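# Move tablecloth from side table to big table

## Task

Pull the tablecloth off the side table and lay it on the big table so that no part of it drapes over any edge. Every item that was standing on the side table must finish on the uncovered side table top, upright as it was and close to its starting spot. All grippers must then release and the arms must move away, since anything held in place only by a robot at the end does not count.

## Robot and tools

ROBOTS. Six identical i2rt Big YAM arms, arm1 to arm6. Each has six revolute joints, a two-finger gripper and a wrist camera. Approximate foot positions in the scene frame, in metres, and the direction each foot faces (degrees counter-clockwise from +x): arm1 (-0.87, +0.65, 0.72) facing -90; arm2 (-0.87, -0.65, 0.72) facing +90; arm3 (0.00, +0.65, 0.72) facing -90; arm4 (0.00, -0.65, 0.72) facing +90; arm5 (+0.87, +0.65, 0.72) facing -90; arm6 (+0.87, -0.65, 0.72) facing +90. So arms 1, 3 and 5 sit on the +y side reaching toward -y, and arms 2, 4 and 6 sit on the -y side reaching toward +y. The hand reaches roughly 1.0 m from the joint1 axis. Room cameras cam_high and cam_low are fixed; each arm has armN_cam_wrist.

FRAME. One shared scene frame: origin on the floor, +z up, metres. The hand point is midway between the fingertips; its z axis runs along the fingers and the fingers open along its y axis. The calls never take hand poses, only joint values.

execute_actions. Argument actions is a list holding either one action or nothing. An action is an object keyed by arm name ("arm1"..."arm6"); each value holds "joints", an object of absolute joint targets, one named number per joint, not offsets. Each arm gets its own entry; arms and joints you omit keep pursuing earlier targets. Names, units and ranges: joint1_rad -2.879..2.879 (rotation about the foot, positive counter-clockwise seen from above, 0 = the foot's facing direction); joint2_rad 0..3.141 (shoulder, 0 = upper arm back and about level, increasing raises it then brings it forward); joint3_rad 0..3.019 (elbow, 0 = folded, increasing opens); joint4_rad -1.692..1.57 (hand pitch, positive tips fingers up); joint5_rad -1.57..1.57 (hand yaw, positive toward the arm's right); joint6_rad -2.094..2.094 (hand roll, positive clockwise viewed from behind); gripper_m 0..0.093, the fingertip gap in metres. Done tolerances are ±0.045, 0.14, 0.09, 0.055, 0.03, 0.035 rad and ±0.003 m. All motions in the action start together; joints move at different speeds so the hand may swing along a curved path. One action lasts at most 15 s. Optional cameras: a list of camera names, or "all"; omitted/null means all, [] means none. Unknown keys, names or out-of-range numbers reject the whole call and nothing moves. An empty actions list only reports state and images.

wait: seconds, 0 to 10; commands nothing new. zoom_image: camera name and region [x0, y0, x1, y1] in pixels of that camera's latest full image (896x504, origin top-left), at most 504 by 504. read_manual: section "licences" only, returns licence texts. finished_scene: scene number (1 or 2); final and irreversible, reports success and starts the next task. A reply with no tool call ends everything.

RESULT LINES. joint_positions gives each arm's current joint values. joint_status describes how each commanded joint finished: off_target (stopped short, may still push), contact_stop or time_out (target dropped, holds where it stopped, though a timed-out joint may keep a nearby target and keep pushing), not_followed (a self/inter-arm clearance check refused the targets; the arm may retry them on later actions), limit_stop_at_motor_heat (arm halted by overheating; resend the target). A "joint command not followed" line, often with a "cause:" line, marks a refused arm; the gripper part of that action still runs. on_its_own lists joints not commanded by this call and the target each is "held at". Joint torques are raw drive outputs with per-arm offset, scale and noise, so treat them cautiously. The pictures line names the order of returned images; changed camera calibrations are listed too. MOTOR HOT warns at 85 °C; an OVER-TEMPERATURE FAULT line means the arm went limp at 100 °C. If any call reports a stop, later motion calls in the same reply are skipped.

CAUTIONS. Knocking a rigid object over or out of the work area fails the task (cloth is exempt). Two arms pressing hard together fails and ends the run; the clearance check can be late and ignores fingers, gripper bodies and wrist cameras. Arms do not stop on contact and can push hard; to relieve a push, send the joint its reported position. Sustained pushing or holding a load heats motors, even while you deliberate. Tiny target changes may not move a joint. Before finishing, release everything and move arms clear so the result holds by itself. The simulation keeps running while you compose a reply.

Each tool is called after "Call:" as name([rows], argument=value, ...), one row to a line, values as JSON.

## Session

Call:
execute_actions(actions=[])

Scene clock: 0.00 s.
Joint torques (N m, as the arm reports them, + toward a larger angle): no reading
arm1.joint_positions: joint1_rad=-0.010 joint2_rad=+0.424 joint3_rad=+1.458 joint4_rad=-1.526 joint5_rad=+0.007 joint6_rad=+0.017 gripper_m=+0.094
arm1.joint_status: not commanded
arm1.hand: x=-0.8728 y=+0.5367 z=+1.3471 quat_wxyz=(-0.377, -0.601, -0.609, +0.353) (m; scene frame)
arm2.joint_positions: joint1_rad=+0.001 joint2_rad=+0.433 joint3_rad=+1.463 joint4_rad=-1.530 joint5_rad=-0.008 joint6_rad=+0.013 gripper_m=+0.095
arm2.joint_status: not commanded
arm2.hand: x=-0.8777 y=-0.5394 z=+1.3528 quat_wxyz=(-0.352, +0.618, -0.593, -0.378) (m; scene frame)
arm3.joint_positions: joint1_rad=+0.004 joint2_rad=+0.430 joint3_rad=+1.465 joint4_rad=-1.524 joint5_rad=-0.006 joint6_rad=+0.014 gripper_m=+0.095
arm3.joint_status: not commanded
arm3.hand: x=+0.0059 y=+0.5336 z=+1.3549 quat_wxyz=(-0.378, -0.594, -0.617, +0.351) (m; scene frame)
arm4.joint_positions: joint1_rad=-0.011 joint2_rad=+0.453 joint3_rad=+1.464 joint4_rad=-1.547 joint5_rad=+0.004 joint6_rad=+0.008 gripper_m=+0.094
arm4.joint_status: not commanded
arm4.hand: x=-0.0038 y=-0.5273 z=+1.3262 quat_wxyz=(-0.348, +0.618, -0.609, -0.354) (m; scene frame)
arm5.joint_positions: joint1_rad=-0.004 joint2_rad=+0.429 joint3_rad=+1.461 joint4_rad=-1.520 joint5_rad=-0.009 joint6_rad=+0.005 gripper_m=+0.095
arm5.joint_status: not commanded
arm5.hand: x=+0.8664 y=+0.5252 z=+1.3532 quat_wxyz=(-0.371, -0.606, -0.609, +0.352) (m; scene frame)
arm6.joint_positions: joint1_rad=-0.003 joint2_rad=+0.442 joint3_rad=+1.453 joint4_rad=-1.520 joint5_rad=-0.011 joint6_rad=-0.016 gripper_m=+0.094
arm6.joint_status: not commanded
arm6.hand: x=+0.8744 y=-0.5323 z=+1.3396 quat_wxyz=(-0.362, +0.609, -0.605, -0.363) (m; scene frame)
pictures: arm1_cam_wrist, arm2_cam_wrist, arm3_cam_wrist, arm4_cam_wrist, arm5_cam_wrist, arm6_cam_wrist, cam_high, cam_low
Images, in order (width x height): arm1_cam_wrist 896x504, arm2_cam_wrist 896x504, arm3_cam_wrist 896x504, arm4_cam_wrist 896x504, arm5_cam_wrist 896x504, arm6_cam_wrist 896x504, cam_high 896x504, cam_low 896x504.

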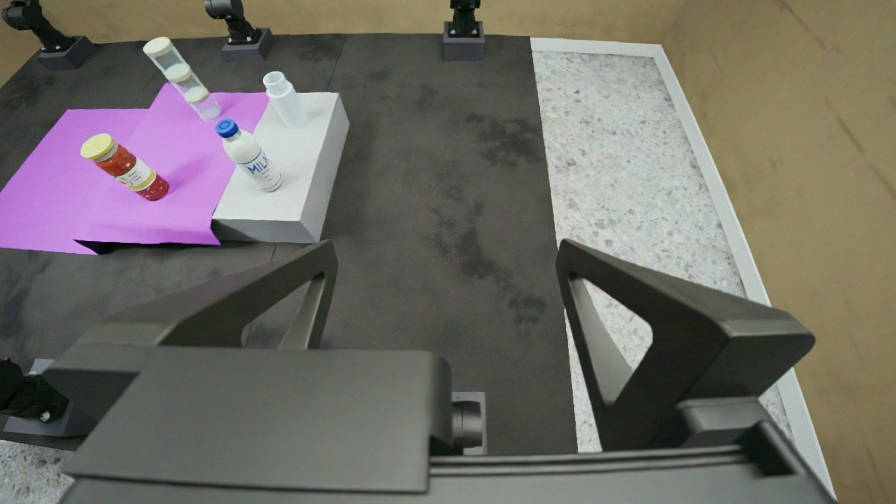

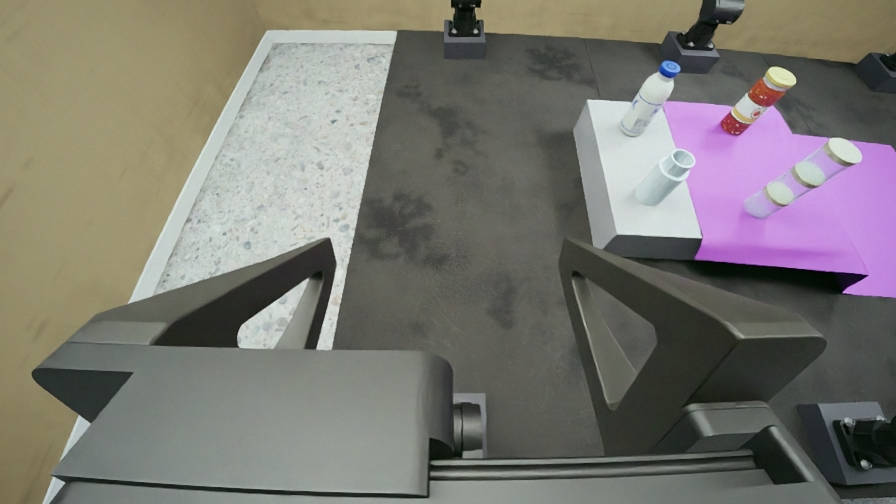

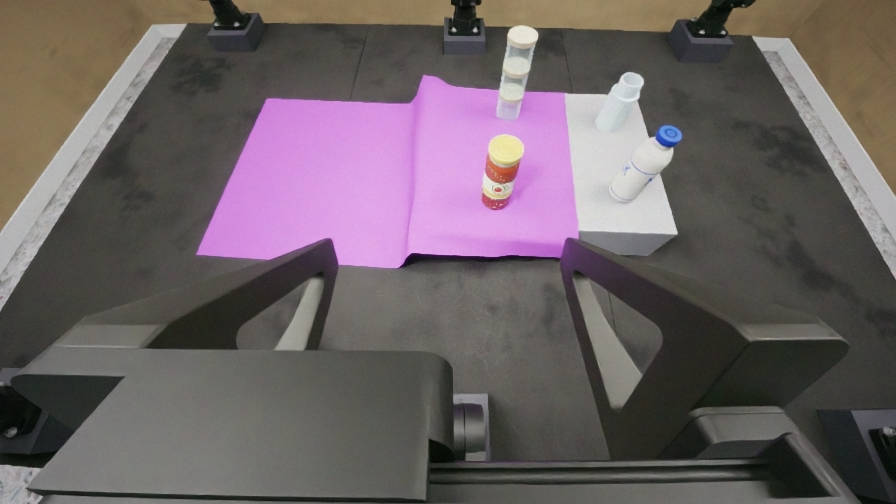

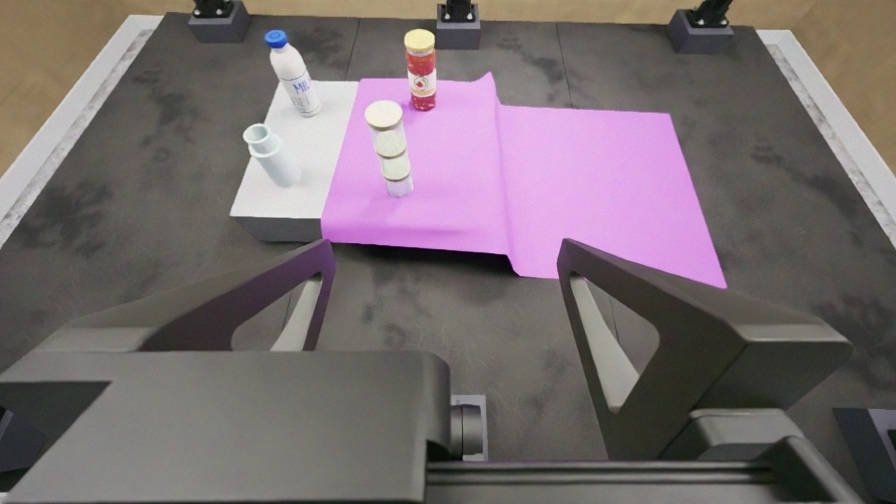

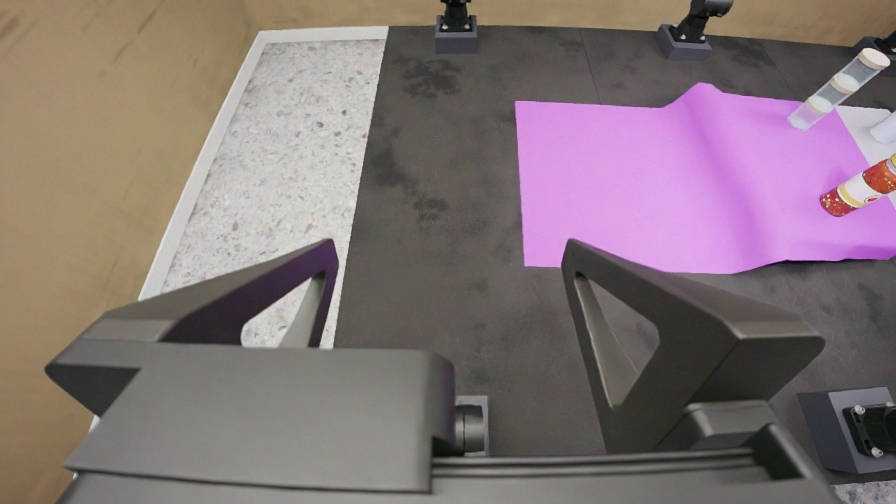

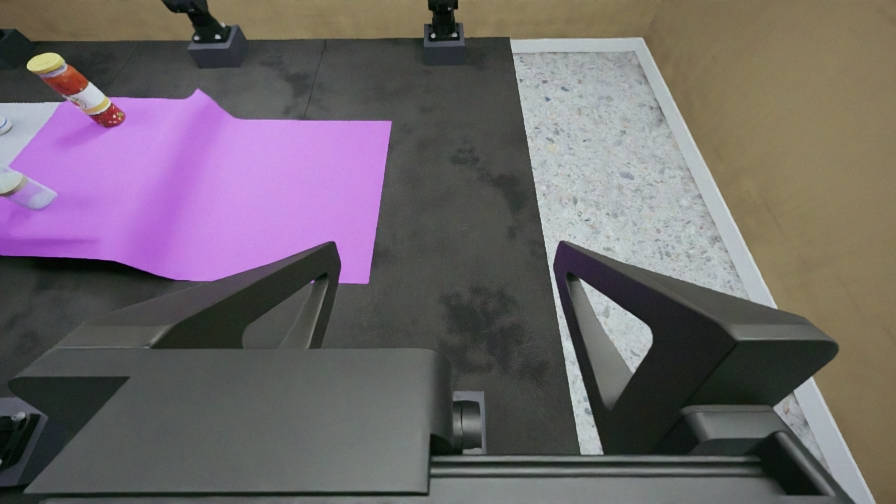

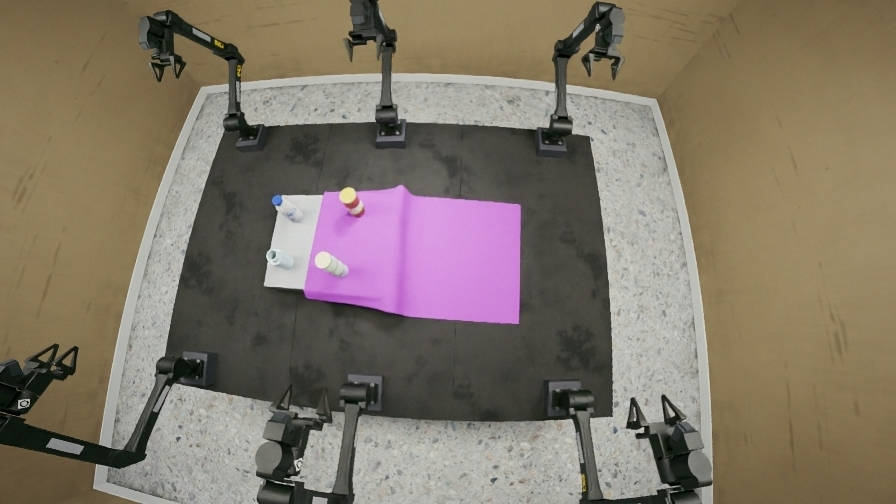

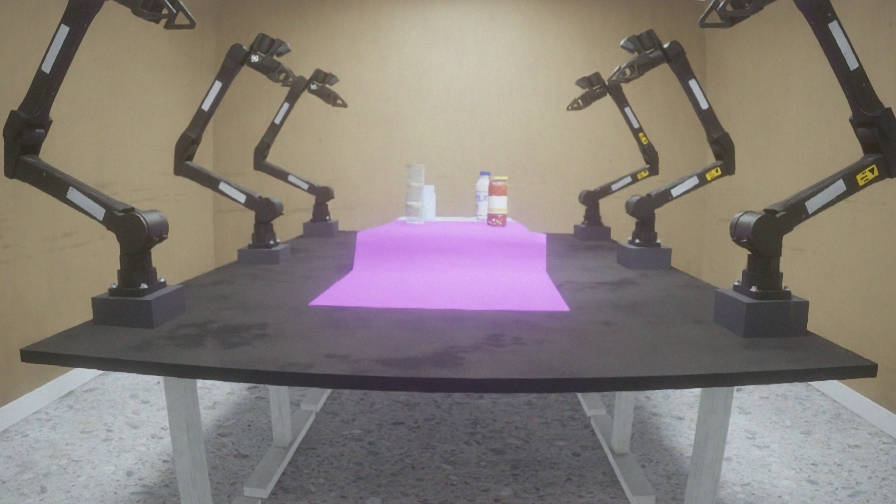

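Call:
execute_actions([
  {"arm3":{"joints":{"joint1_rad":-0.212,"joint2_rad":0.85,"joint3_rad":0.3,"joint4_rad":0.91}},"arm4":{"joints":{"joint1_rad":0.205,"joint2_rad":0.85,"joint3_rad":0.3,"joint4_rad":0.97}},"arm5":{"joints":{"joint1_rad":-1.305,"joint2_rad":2.15,"joint3_rad":1.44,"joint4_rad":0.53,"joint5_rad":-0.7}},"arm6":{"joints":{"joint1_rad":1.335,"joint2_rad":2.15,"joint3_rad":1.33,"joint4_rad":0.63,"joint5_rad":0.7}}},
], cameras=[])

Call:
execute_actions([
  {"arm3":{"joints":{"joint2_rad":1.41}},"arm4":{"joints":{"joint2_rad":1.48}},"arm5":{"joints":{"joint2_rad":2.275}},"arm6":{"joints":{"joint2_rad":2.265}}},
], cameras=["cam_low","arm3_cam_wrist","arm4_cam_wrist","arm5_cam_wrist","arm6_cam_wrist"])

Scene clock: 8.33 s.
Joint torques (N m, as the arm reports them, + toward a larger angle): arm1=[ 0.6   6.42  7.11  1.91 -0.12 -0.04] | arm2=[ 0.79  5.83  8.83  1.61  0.02 -0.06] | arm3=[-0.13 -1.08 10.52  2.8  -0.02 -0.19] | arm4=[ 0.57 -3.07  9.65  2.13 -0.03  0.03] | arm5=[  1.37 -18.95   8.25   2.91  -0.14   0.01] | arm6=[ -0.53 -19.03   8.59   2.85   0.06   0.05]
arm1.joint_positions: joint1_rad=-0.010 joint2_rad=+0.424 joint3_rad=+1.458 joint4_rad=-1.526 joint5_rad=+0.007 joint6_rad=+0.017 gripper_m=+0.094
arm1.joint_status: not commanded
arm1.hand: x=-0.8728 y=+0.5367 z=+1.3471 quat_wxyz=(-0.377, -0.601, -0.609, +0.353) (m; scene frame)
arm2.joint_positions: joint1_rad=+0.001 joint2_rad=+0.433 joint3_rad=+1.463 joint4_rad=-1.530 joint5_rad=-0.008 joint6_rad=+0.013 gripper_m=+0.095
arm2.joint_status: not commanded
arm2.hand: x=-0.8777 y=-0.5394 z=+1.3528 quat_wxyz=(-0.352, +0.618, -0.593, -0.378) (m; scene frame)
arm3.joint_positions: joint1_rad=-0.207 joint2_rad=+0.855 joint3_rad=+0.306 joint4_rad=+0.893 joint5_rad=-0.006 joint6_rad=+0.014 gripper_m=+0.095
arm3.joint_status: all done
arm3.hand: x=-0.0616 y=+0.2736 z=+1.1373 quat_wxyz=(-0.535, -0.439, -0.371, +0.619) (m; scene frame)
arm4.joint_positions: joint1_rad=+0.198 joint2_rad=+0.861 joint3_rad=+0.299 joint4_rad=+0.948 joint5_rad=+0.004 joint6_rad=+0.008 gripper_m=+0.094
arm4.joint_status: all done
arm4.hand: x=-0.0867 y=-0.2835 z=+1.1229 quat_wxyz=(-0.515, +0.435, -0.347, -0.652) (m; scene frame)
arm5.joint_positions: joint1_rad=-1.302 joint2_rad=+2.152 joint3_rad=+1.433 joint4_rad=+0.510 joint5_rad=-0.698 joint6_rad=+0.005 gripper_m=+0.095
arm5.joint_status: all done
arm5.hand: x=+0.1559 y=+0.3250 z=+0.8957 quat_wxyz=(-0.347, -0.698, -0.316, +0.541) (m; scene frame)
arm6.joint_positions: joint1_rad=+1.331 joint2_rad=+2.153 joint3_rad=+1.334 joint4_rad=+0.605 joint5_rad=+0.698 joint6_rad=-0.016 gripper_m=+0.094
arm6.joint_status: all done
arm6.hand: x=+0.1723 y=-0.3597 z=+0.8763 quat_wxyz=(-0.346, +0.697, -0.295, -0.554) (m; scene frame)
pictures: none
No camera images: the call's "cameras" was empty. Leave "cameras" out to get every camera's image.

Scene clock: 9.57 s.
Joint torques (N m, as the arm reports them, + toward a larger angle): arm1=[ 0.46  6.38  7.11  1.89 -0.13 -0.04] | arm2=[ 0.43  6.07  8.71  1.66  0.04 -0.08] | arm3=[ 0.02 -5.46  6.35  2.98  0.06 -0.25] | arm4=[ 0.34 -5.97  5.69  2.12 -0.04  0.02] | arm5=[  1.41 -19.78   7.42   2.45  -0.19   0.01] | arm6=[ -0.41 -19.88   7.66   2.54   0.11   0.05]
arm1.joint_positions: joint1_rad=-0.010 joint2_rad=+0.424 joint3_rad=+1.458 joint4_rad=-1.526 joint5_rad=+0.007 joint6_rad=+0.017 gripper_m=+0.094
arm1.joint_status: not commanded
arm1.hand: x=-0.8728 y=+0.5367 z=+1.3471 quat_wxyz=(-0.377, -0.601, -0.609, +0.353) (m; scene frame)
arm2.joint_positions: joint1_rad=+0.001 joint2_rad=+0.433 joint3_rad=+1.463 joint4_rad=-1.530 joint5_rad=-0.008 joint6_rad=+0.013 gripper_m=+0.095
arm2.joint_status: not commanded
arm2.hand: x=-0.8777 y=-0.5394 z=+1.3528 quat_wxyz=(-0.352, +0.618, -0.593, -0.378) (m; scene frame)
arm3.joint_positions: joint1_rad=-0.207 joint2_rad=+1.404 joint3_rad=+0.306 joint4_rad=+0.900 joint5_rad=-0.006 joint6_rad=+0.014 gripper_m=+0.095
arm3.joint_status: all done
arm3.hand: x=-0.0711 y=+0.2148 z=+0.9197 quat_wxyz=(-0.416, -0.591, -0.497, +0.479) (m; scene frame)
arm4.joint_positions: joint1_rad=+0.198 joint2_rad=+1.472 joint3_rad=+0.299 joint4_rad=+0.955 joint5_rad=+0.004 joint6_rad=+0.008 gripper_m=+0.094
arm4.joint_status: all done
arm4.hand: x=-0.1001 y=-0.2216 z=+0.8808 quat_wxyz=(-0.390, +0.609, -0.486, -0.491) (m; scene frame)
arm5.joint_positions: joint1_rad=-1.302 joint2_rad=+2.286 joint3_rad=+1.433 joint4_rad=+0.518 joint5_rad=-0.698 joint6_rad=+0.005 gripper_m=+0.095
arm5.joint_status: all done
arm5.hand: x=+0.1649 y=+0.3284 z=+0.7973 quat_wxyz=(-0.352, -0.735, -0.304, +0.493) (m; scene frame)
arm6.joint_positions: joint1_rad=+1.331 joint2_rad=+2.273 joint3_rad=+1.334 joint4_rad=+0.612 joint5_rad=+0.698 joint6_rad=-0.016 gripper_m=+0.094
arm6.joint_status: all done
arm6.hand: x=+0.1814 y=-0.3609 z=+0.7905 quat_wxyz=(-0.352, +0.731, -0.284, -0.511) (m; scene frame)
pictures: arm3_cam_wrist, arm4_cam_wrist, arm5_cam_wrist, arm6_cam_wrist, cam_low
camera_calibration (this result's frames):
arm3_cam_wrist: T_world_to_cam=[[-0.987066, 0.159054, -0.0200638, -0.0845595], [0.131214, 0.729636, -0.671129, 0.470904], [-0.0921066, -0.665081, -0.741069, 0.944229], [0, 0, 0, 1]] pos_world=[-0.0582855, 0.29785, 1.01408]
arm4_cam_wrist: T_world_to_cam=[[0.976019, 0.217685, 0.000760243, 0.141983], [0.163495, -0.730738, -0.66279, 0.438891], [-0.143724, 0.64702, -0.748805, 0.916353], [0, 0, 0, 1]] pos_world=[-0.0786325, -0.303093, 0.976954]
arm5_cam_wrist: T_world_to_cam=[[-0.795787, 0.566525, -0.213947, 0.116832], [0.561153, 0.557037, -0.612223, 0.219745], [-0.227663, -0.607256, -0.761189, 0.962328], [0, 0, 0, 1]] pos_world=[0.18875, 0.395785, 0.892042]
arm6_cam_wrist: T_world_to_cam=[[0.772898, 0.596208, 0.217174, -0.0919553], [0.574244, -0.511612, -0.639137, 0.222486], [-0.26995, 0.618699, -0.737793, 0.97859], [0, 0, 0, 1]] pos_world=[0.207481, -0.436802, 0.884167]
Images, in order (width x height): arm3_cam_wrist 896x504, arm4_cam_wrist 896x504, arm5_cam_wrist 896x504, arm6_cam_wrist 896x504, cam_low 896x504.

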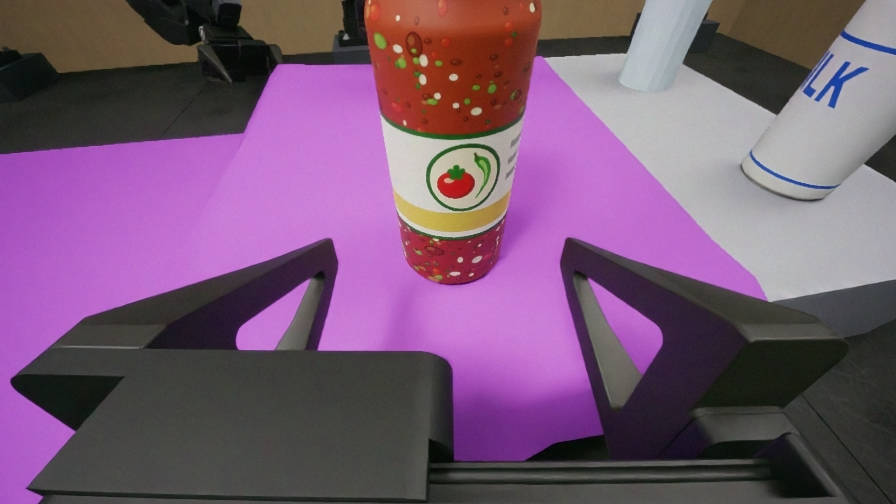

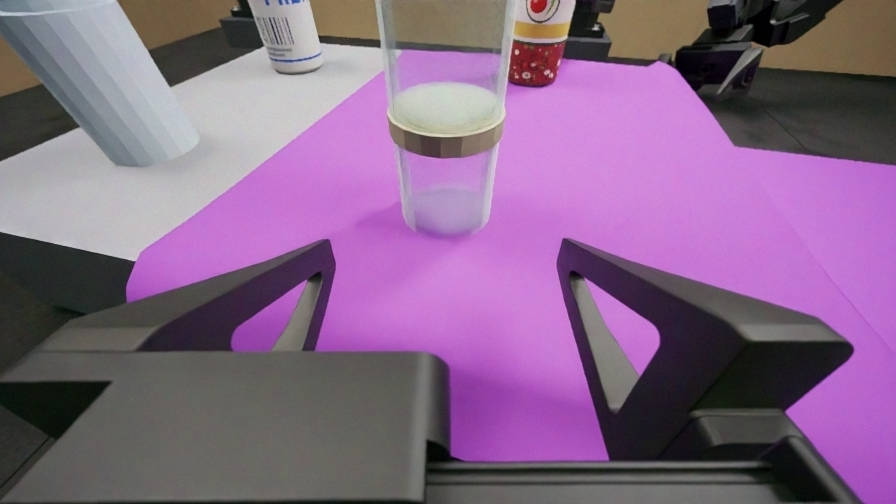

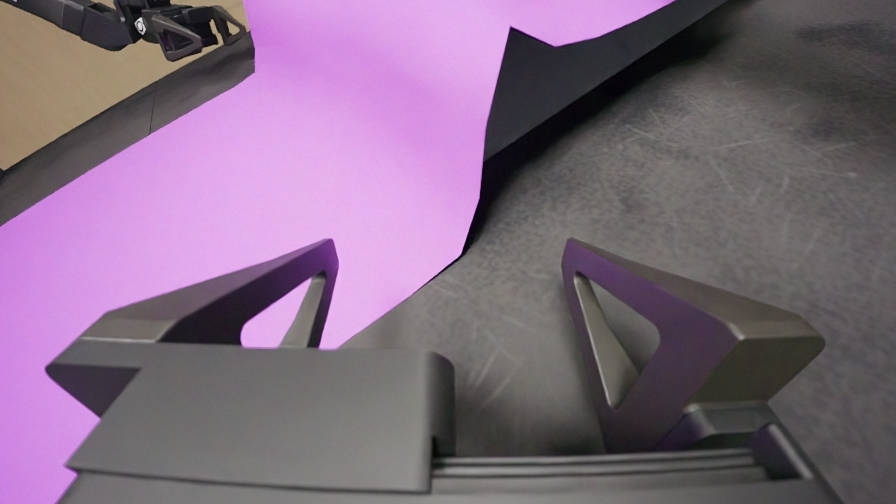

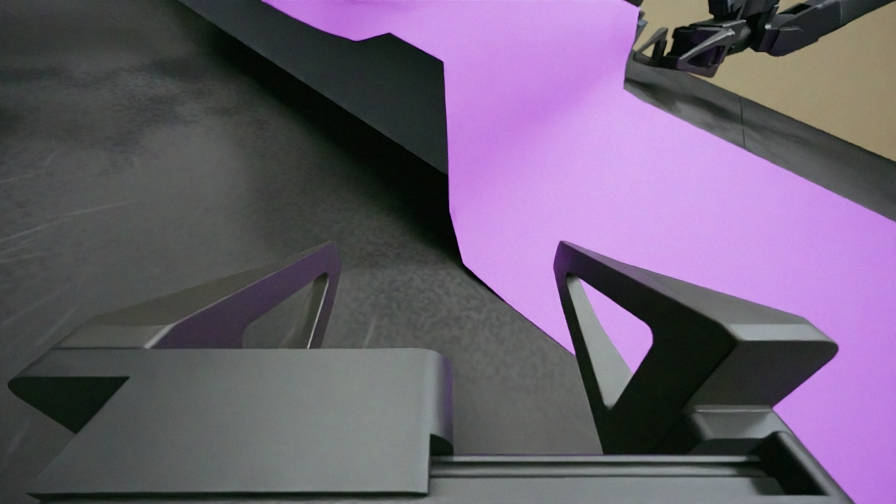

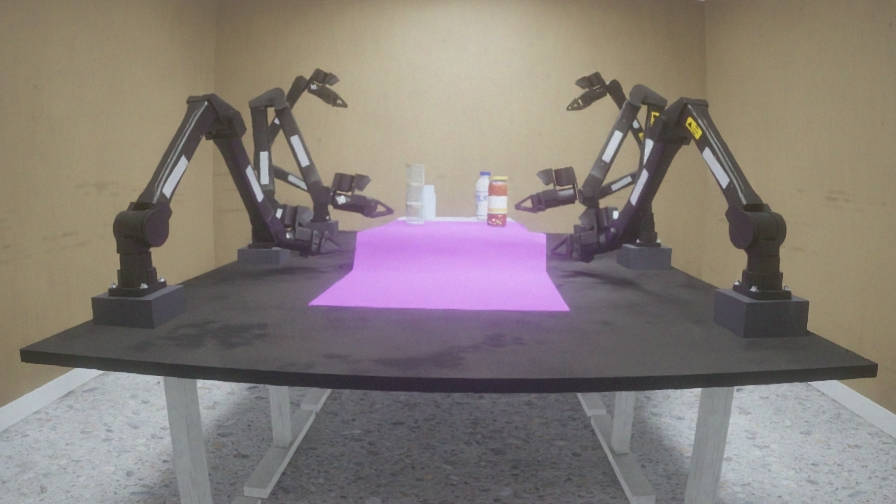

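Call:
execute_actions([
  {"arm3":{"joints":{"joint2_rad":1.62,"joint3_rad":0.553}},"arm4":{"joints":{"joint2_rad":1.71,"joint3_rad":0.576}},"arm5":{"joints":{"joint1_rad":-1.28,"joint2_rad":2.365,"joint3_rad":1.66,"joint4_rad":0.45}},"arm6":{"joints":{"joint1_rad":1.285,"joint2_rad":2.365,"joint3_rad":1.58,"joint4_rad":0.51}}},
], cameras=["cam_low","arm3_cam_wrist","arm4_cam_wrist","arm5_cam_wrist","arm6_cam_wrist"])

Scene clock: 16.03 s.
Joint torques (N m, as the arm reports them, + toward a larger angle): arm1=[ 0.58  6.36  7.09  1.87 -0.13 -0.05] | arm2=[ 0.3   5.91  9.    1.61  0.02 -0.05] | arm3=[-0.44 -8.91  9.25  2.73  0.07 -0.24] | arm4=[ 0.12 -9.54  7.53  1.99 -0.04  0.03] | arm5=[  1.85 -20.19  10.46   1.51  -0.14   0.01] | arm6=[ -0.1  -20.72  12.74   1.22   0.08   0.05]
arm1.joint_positions: joint1_rad=-0.010 joint2_rad=+0.424 joint3_rad=+1.458 joint4_rad=-1.526 joint5_rad=+0.007 joint6_rad=+0.017 gripper_m=+0.094
arm1.joint_status: not commanded
arm1.hand: x=-0.8728 y=+0.5367 z=+1.3471 quat_wxyz=(-0.377, -0.601, -0.609, +0.353) (m; scene frame)
arm2.joint_positions: joint1_rad=+0.001 joint2_rad=+0.433 joint3_rad=+1.463 joint4_rad=-1.530 joint5_rad=-0.008 joint6_rad=+0.013 gripper_m=+0.095
arm2.joint_status: not commanded
arm2.hand: x=-0.8777 y=-0.5394 z=+1.3528 quat_wxyz=(-0.352, +0.618, -0.593, -0.378) (m; scene frame)
arm3.joint_positions: joint1_rad=-0.207 joint2_rad=+1.613 joint3_rad=+0.533 joint4_rad=+0.900 joint5_rad=-0.006 joint6_rad=+0.014 gripper_m=+0.095
arm3.joint_status: all done
arm3.hand: x=-0.0851 y=+0.1296 z=+0.9176 quat_wxyz=(-0.420, -0.587, -0.494, +0.484) (m; scene frame)
arm4.joint_positions: joint1_rad=+0.198 joint2_rad=+1.703 joint3_rad=+0.552 joint4_rad=+0.955 joint5_rad=+0.004 joint6_rad=+0.008 gripper_m=+0.094
arm4.joint_status: all done
arm4.hand: x=-0.1220 y=-0.1283 z=+0.8726 quat_wxyz=(-0.396, +0.603, -0.481, -0.498) (m; scene frame)
arm5.joint_positions: joint1_rad=-1.283 joint2_rad=+2.362 joint3_rad=+1.627 joint4_rad=+0.458 joint5_rad=-0.699 joint6_rad=+0.005 gripper_m=+0.095
arm5.joint_status: all done
arm5.hand: x=+0.1203 y=+0.2988 z=+0.8158 quat_wxyz=(-0.355, -0.715, -0.317, +0.512) (m; scene frame)
arm6.joint_positions: joint1_rad=+1.279 joint2_rad=+2.366 joint3_rad=+1.539 joint4_rad=+0.525 joint5_rad=+0.698 joint6_rad=-0.016 gripper_m=+0.094
arm6.joint_status: all done
arm6.hand: x=+0.1436 y=-0.3093 z=+0.7951 quat_wxyz=(-0.364, +0.716, -0.306, -0.512) (m; scene frame)
pictures: arm3_cam_wrist, arm4_cam_wrist, arm5_cam_wrist, arm6_cam_wrist, cam_low
camera_calibration (this result's frames):
arm3_cam_wrist: T_world_to_cam=[[-0.987118, 0.158738, -0.0200049, -0.0849056], [0.129379, 0.718416, -0.683476, 0.546168], [-0.0941216, -0.67726, -0.729699, 0.87571], [0, 0, 0, 1]] pos_world=[-0.0720515, 0.214185, 1.0106]
arm4_cam_wrist: T_world_to_cam=[[0.976, 0.217772, 0.000512111, 0.143273], [0.160232, -0.716521, -0.678913, 0.520676], [-0.147482, 0.662701, -0.734218, 0.835494], [0, 0, 0, 1]] pos_world=[-0.100043, -0.211809, 0.966855]
arm5_cam_wrist: T_world_to_cam=[[-0.817887, 0.546818, -0.179025, 0.0821429], [0.515004, 0.556982, -0.651569, 0.310323], [-0.256576, -0.625108, -0.737162, 0.937546], [0, 0, 0, 1]] pos_world=[0.147918, 0.368306, 0.908026]
arm6_cam_wrist: T_world_to_cam=[[0.807848, 0.554077, 0.200948, -0.0996602], [0.530816, -0.535793, -0.656628, 0.286258], [-0.256156, 0.637122, -0.726952, 0.934928], [0, 0, 0, 1]] pos_world=[0.168048, -0.387069, 0.887639]
Images, in order (width x height): arm3_cam_wrist 896x504, arm4_cam_wrist 896x504, arm5_cam_wrist 896x504, arm6_cam_wrist 896x504, cam_low 896x504.

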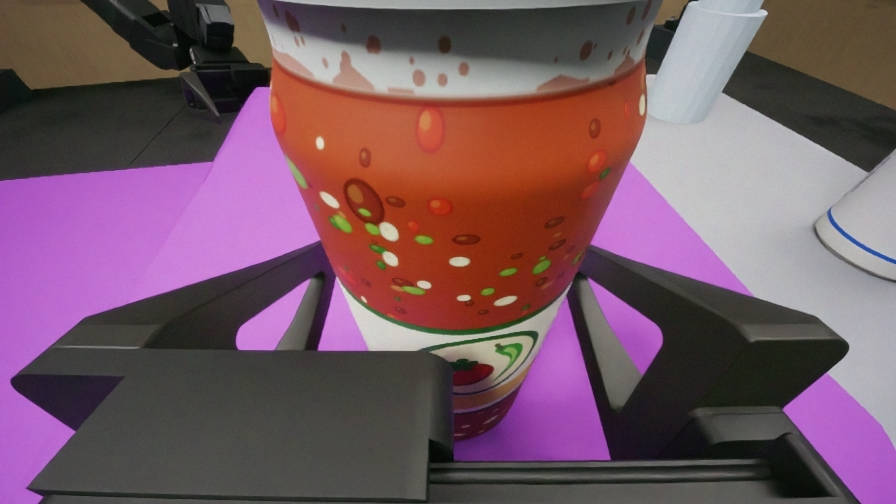

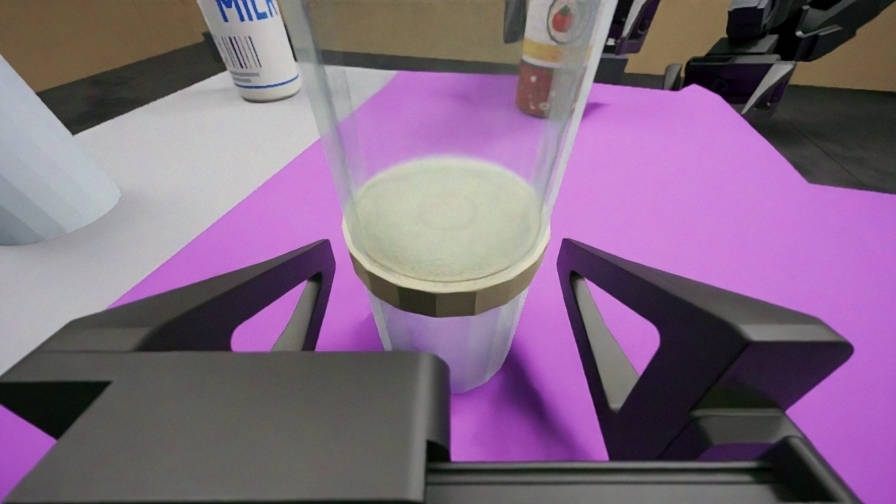

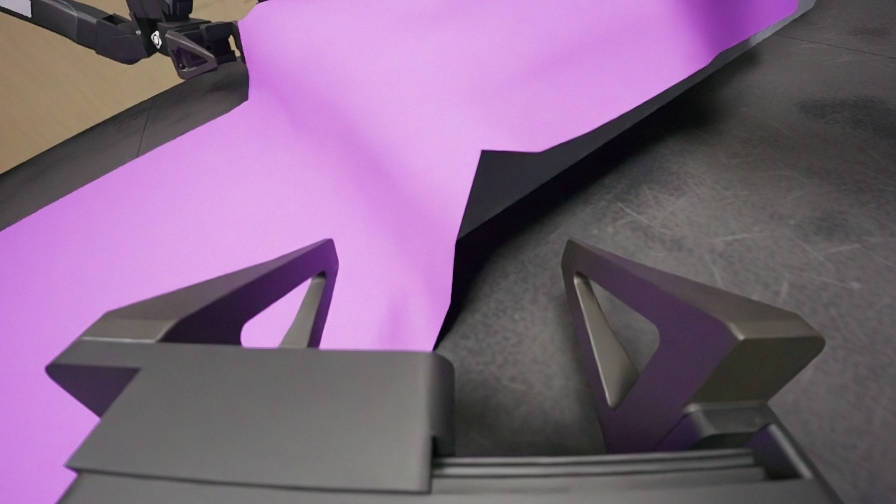

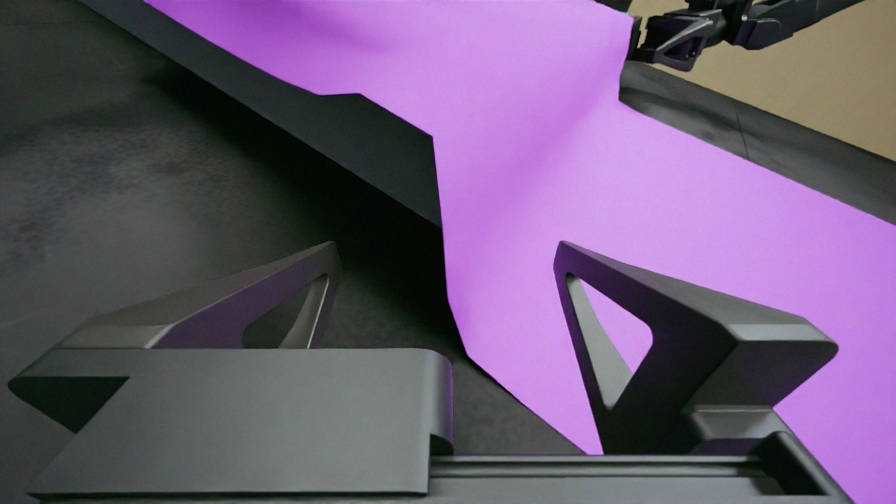

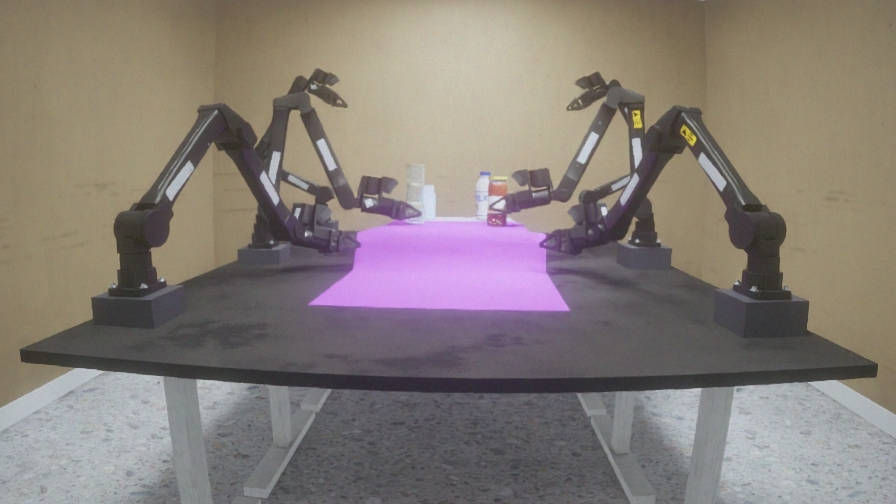

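Call:
execute_actions([
  {"arm3":{"joints":{"gripper_m":0.04}},"arm4":{"joints":{"gripper_m":0.04}},"arm5":{"joints":{"joint1_rad":-1.245,"joint2_rad":2.46,"joint3_rad":1.83,"joint4_rad":0.37}},"arm6":{"joints":{"joint1_rad":1.24,"joint2_rad":2.455,"joint3_rad":1.77,"joint4_rad":0.415}}},
], cameras=["arm5_cam_wrist","arm6_cam_wrist"])

Scene clock: 19.77 s.
Joint torques (N m, as the arm reports them, + toward a larger angle): arm1=[ 0.55  6.41  7.09  1.87 -0.13 -0.04] | arm2=[ 0.48  6.15  8.8   1.7   0.06 -0.03] | arm3=[ -0.01 -10.31   9.07   2.63  -0.03  -0.17] | arm4=[  0.58 -11.14   7.7    2.18  -0.08   0.01] | arm5=[  1.39 -20.44  11.77   1.48  -0.16   0.01] | arm6=[ -1.02 -21.76  14.08   1.16   0.09   0.05]
arm1.joint_positions: joint1_rad=-0.010 joint2_rad=+0.424 joint3_rad=+1.458 joint4_rad=-1.526 joint5_rad=+0.007 joint6_rad=+0.017 gripper_m=+0.094
arm1.joint_status: not commanded
arm1.hand: x=-0.8728 y=+0.5367 z=+1.3471 quat_wxyz=(-0.377, -0.601, -0.609, +0.353) (m; scene frame)
arm2.joint_positions: joint1_rad=+0.001 joint2_rad=+0.433 joint3_rad=+1.463 joint4_rad=-1.530 joint5_rad=-0.008 joint6_rad=+0.013 gripper_m=+0.095
arm2.joint_status: not commanded
arm2.hand: x=-0.8777 y=-0.5394 z=+1.3528 quat_wxyz=(-0.352, +0.618, -0.593, -0.378) (m; scene frame)
arm3.joint_positions: joint1_rad=-0.208 joint2_rad=+1.613 joint3_rad=+0.533 joint4_rad=+0.900 joint5_rad=-0.004 joint6_rad=+0.012 gripper_m=+0.066
arm3.joint_status: gripper_m off_target (ended at +0.066, target +0.040)
arm3.hand: x=-0.0860 y=+0.1298 z=+0.9176 quat_wxyz=(-0.419, -0.588, -0.494, +0.485) (m; scene frame)
arm4.joint_positions: joint1_rad=+0.198 joint2_rad=+1.703 joint3_rad=+0.552 joint4_rad=+0.955 joint5_rad=+0.004 joint6_rad=+0.008 gripper_m=+0.059
arm4.joint_status: gripper_m off_target (ended at +0.059, target +0.040)
arm4.hand: x=-0.1219 y=-0.1283 z=+0.8726 quat_wxyz=(-0.396, +0.603, -0.481, -0.498) (m; scene frame)
arm5.joint_positions: joint1_rad=-1.241 joint2_rad=+2.450 joint3_rad=+1.786 joint4_rad=+0.379 joint5_rad=-0.699 joint6_rad=+0.005 gripper_m=+0.095
arm5.joint_status: all done
arm5.hand: x=+0.1027 y=+0.2565 z=+0.8057 quat_wxyz=(-0.366, -0.711, -0.330, +0.501) (m; scene frame)
arm6.joint_positions: joint1_rad=+1.236 joint2_rad=+2.450 joint3_rad=+1.721 joint4_rad=+0.432 joint5_rad=+0.698 joint6_rad=-0.016 gripper_m=+0.094
arm6.joint_status: all done
arm6.hand: x=+0.1181 y=-0.2633 z=+0.7961 quat_wxyz=(-0.375, +0.708, -0.322, -0.506) (m; scene frame)
pictures: arm5_cam_wrist, arm6_cam_wrist
camera_calibration (this result's frames):
arm5_cam_wrist: T_world_to_cam=[[-0.838233, 0.513131, -0.184561, 0.104241], [0.496845, 0.579169, -0.646303, 0.328264], [-0.224746, -0.633451, -0.740425, 0.900639], [0, 0, 0, 1]] pos_world=[0.126697, 0.326901, 0.898252]
arm6_cam_wrist: T_world_to_cam=[[0.832063, 0.518261, 0.197677, -0.114373], [0.504015, -0.557616, -0.659571, 0.324787], [-0.231602, 0.648436, -0.725183, 0.898493], [0, 0, 0, 1]] pos_world=[0.139561, -0.342234, 0.888401]
Images, in order (width x height): arm5_cam_wrist 896x504, arm6_cam_wrist 896x504.

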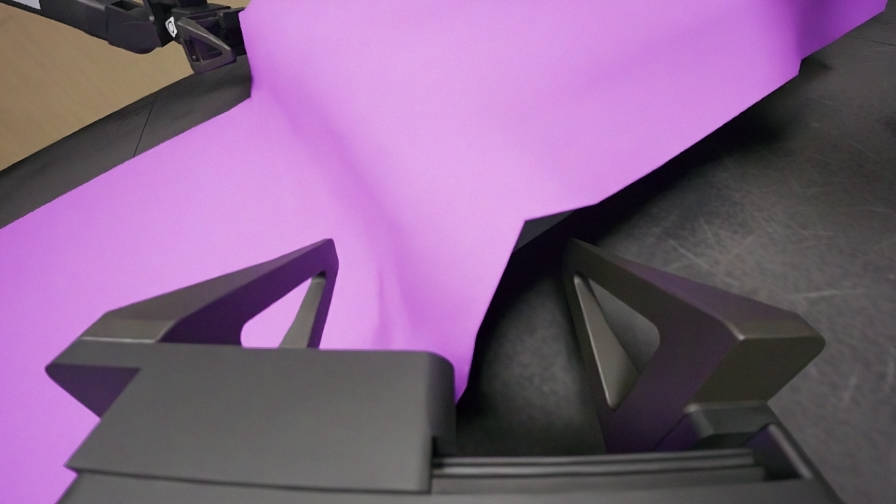

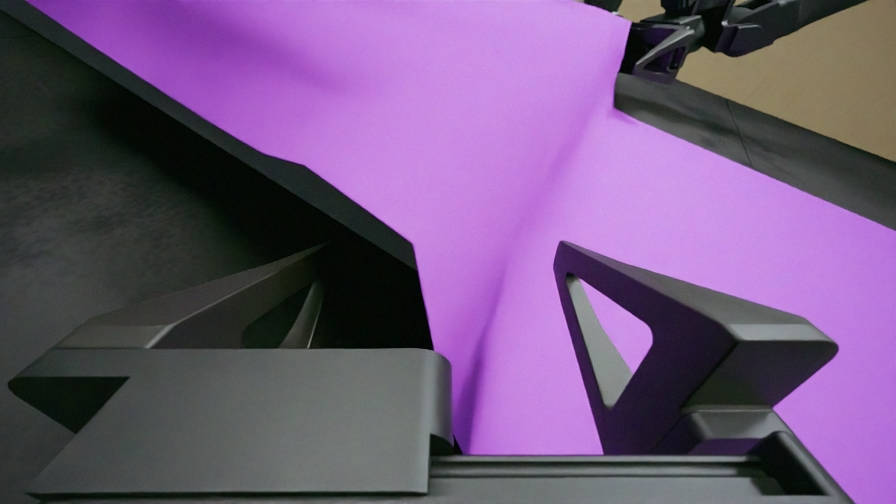

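Call:
execute_actions([
  {"arm3":{"joints":{"joint2_rad":1.42,"joint4_rad":0.735}},"arm4":{"joints":{"joint2_rad":1.53,"joint4_rad":0.815}},"arm5":{"joints":{"gripper_m":0.0}},"arm6":{"joints":{"gripper_m":0.0}}},
], cameras=["cam_low","arm5_cam_wrist","arm6_cam_wrist"])

Scene clock: 24.27 s.
Joint torques (N m, as the arm reports them, + toward a larger angle): arm1=[ 0.6   6.27  7.1   1.87 -0.13 -0.04] | arm2=[ 0.52  6.21  8.86  1.53  0.01 -0.06] | arm3=[  0.39 -11.98  10.84   3.51  -0.04  -0.19] | arm4=[  0.55 -12.82   8.98   1.72  -0.05   0.03] | arm5=[  1.08 -20.94  11.7    1.56  -0.06   0.01] | arm6=[  0.03 -22.    14.     1.18   0.04   0.05]
arm1.joint_positions: joint1_rad=-0.010 joint2_rad=+0.424 joint3_rad=+1.458 joint4_rad=-1.526 joint5_rad=+0.007 joint6_rad=+0.017 gripper_m=+0.094
arm1.joint_status: not commanded
arm1.hand: x=-0.8728 y=+0.5367 z=+1.3471 quat_wxyz=(-0.377, -0.601, -0.609, +0.353) (m; scene frame)
arm2.joint_positions: joint1_rad=+0.001 joint2_rad=+0.433 joint3_rad=+1.463 joint4_rad=-1.530 joint5_rad=-0.008 joint6_rad=+0.013 gripper_m=+0.095
arm2.joint_status: not commanded
arm2.hand: x=-0.8777 y=-0.5394 z=+1.3528 quat_wxyz=(-0.352, +0.618, -0.593, -0.378) (m; scene frame)
arm3.joint_positions: joint1_rad=-0.208 joint2_rad=+1.454 joint3_rad=+0.529 joint4_rad=+0.709 joint5_rad=-0.004 joint6_rad=+0.012 gripper_m=+0.066
arm3.joint_status: all done
arm3.hand: x=-0.0841 y=+0.1418 z=+0.9496 quat_wxyz=(-0.410, -0.596, -0.501, +0.475) (m; scene frame)
arm4.joint_positions: joint1_rad=+0.198 joint2_rad=+1.556 joint3_rad=+0.552 joint4_rad=+0.811 joint5_rad=+0.004 joint6_rad=+0.008 gripper_m=+0.059
arm4.joint_status: all done
arm4.hand: x=-0.1209 y=-0.1337 z=+0.9134 quat_wxyz=(-0.397, +0.602, -0.481, -0.499) (m; scene frame)
arm5.joint_positions: joint1_rad=-1.241 joint2_rad=+2.450 joint3_rad=+1.788 joint4_rad=+0.379 joint5_rad=-0.701 joint6_rad=+0.005 gripper_m=+0.001
arm5.joint_status: all done
arm5.hand: x=+0.1023 y=+0.2561 z=+0.8069 quat_wxyz=(-0.367, -0.710, -0.331, +0.502) (m; scene frame)
arm6.joint_positions: joint1_rad=+1.236 joint2_rad=+2.450 joint3_rad=+1.721 joint4_rad=+0.432 joint5_rad=+0.700 joint6_rad=-0.016 gripper_m=+0.001
arm6.joint_status: all done
arm6.hand: x=+0.1182 y=-0.2632 z=+0.7961 quat_wxyz=(-0.375, +0.707, -0.322, -0.505) (m; scene frame)
pictures: arm5_cam_wrist, arm6_cam_wrist, cam_low
camera_calibration (this result's frames):
arm5_cam_wrist: T_world_to_cam=[[-0.839534, 0.51135, -0.183588, 0.104165], [0.494517, 0.579241, -0.648023, 0.33106], [-0.225025, -0.634824, -0.739163, 0.900542], [0, 0, 0, 1]] pos_world=[0.12638, 0.326658, 0.899305]
arm6_cam_wrist: T_world_to_cam=[[0.832613, 0.517286, 0.197916, -0.115083], [0.503466, -0.557966, -0.659694, 0.324855], [-0.23082, 0.648914, -0.725006, 0.898385], [0, 0, 0, 1]] pos_world=[0.139631, -0.342185, 0.888416]
Images, in order (width x height): arm5_cam_wrist 896x504, arm6_cam_wrist 896x504, cam_low 896x504.

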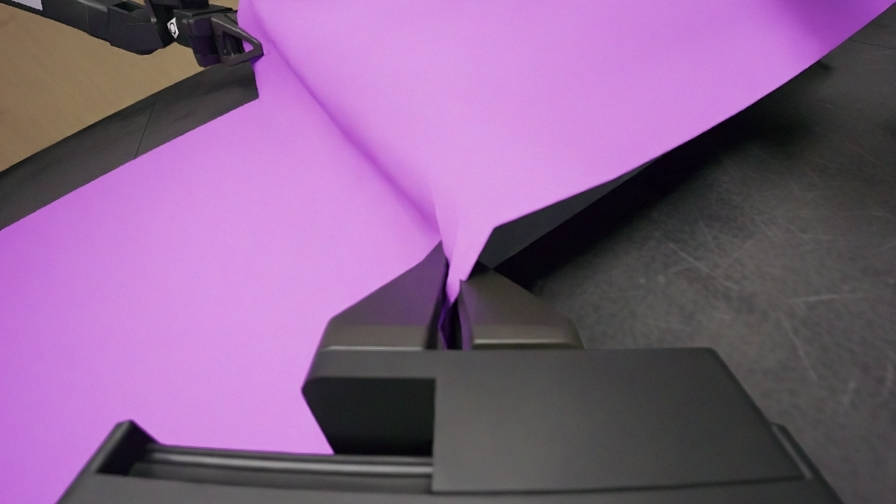

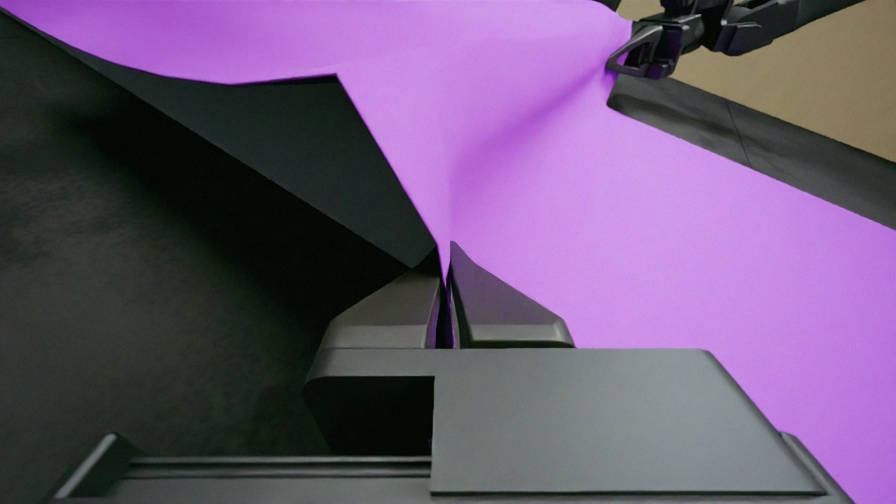

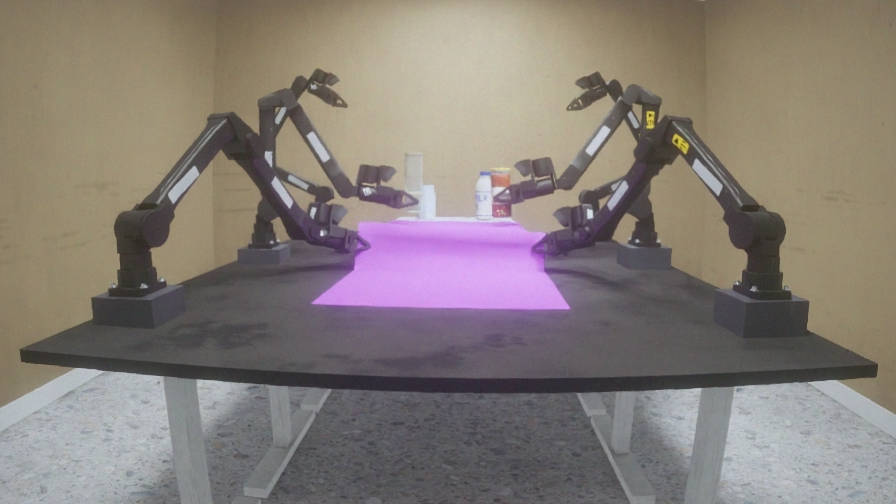

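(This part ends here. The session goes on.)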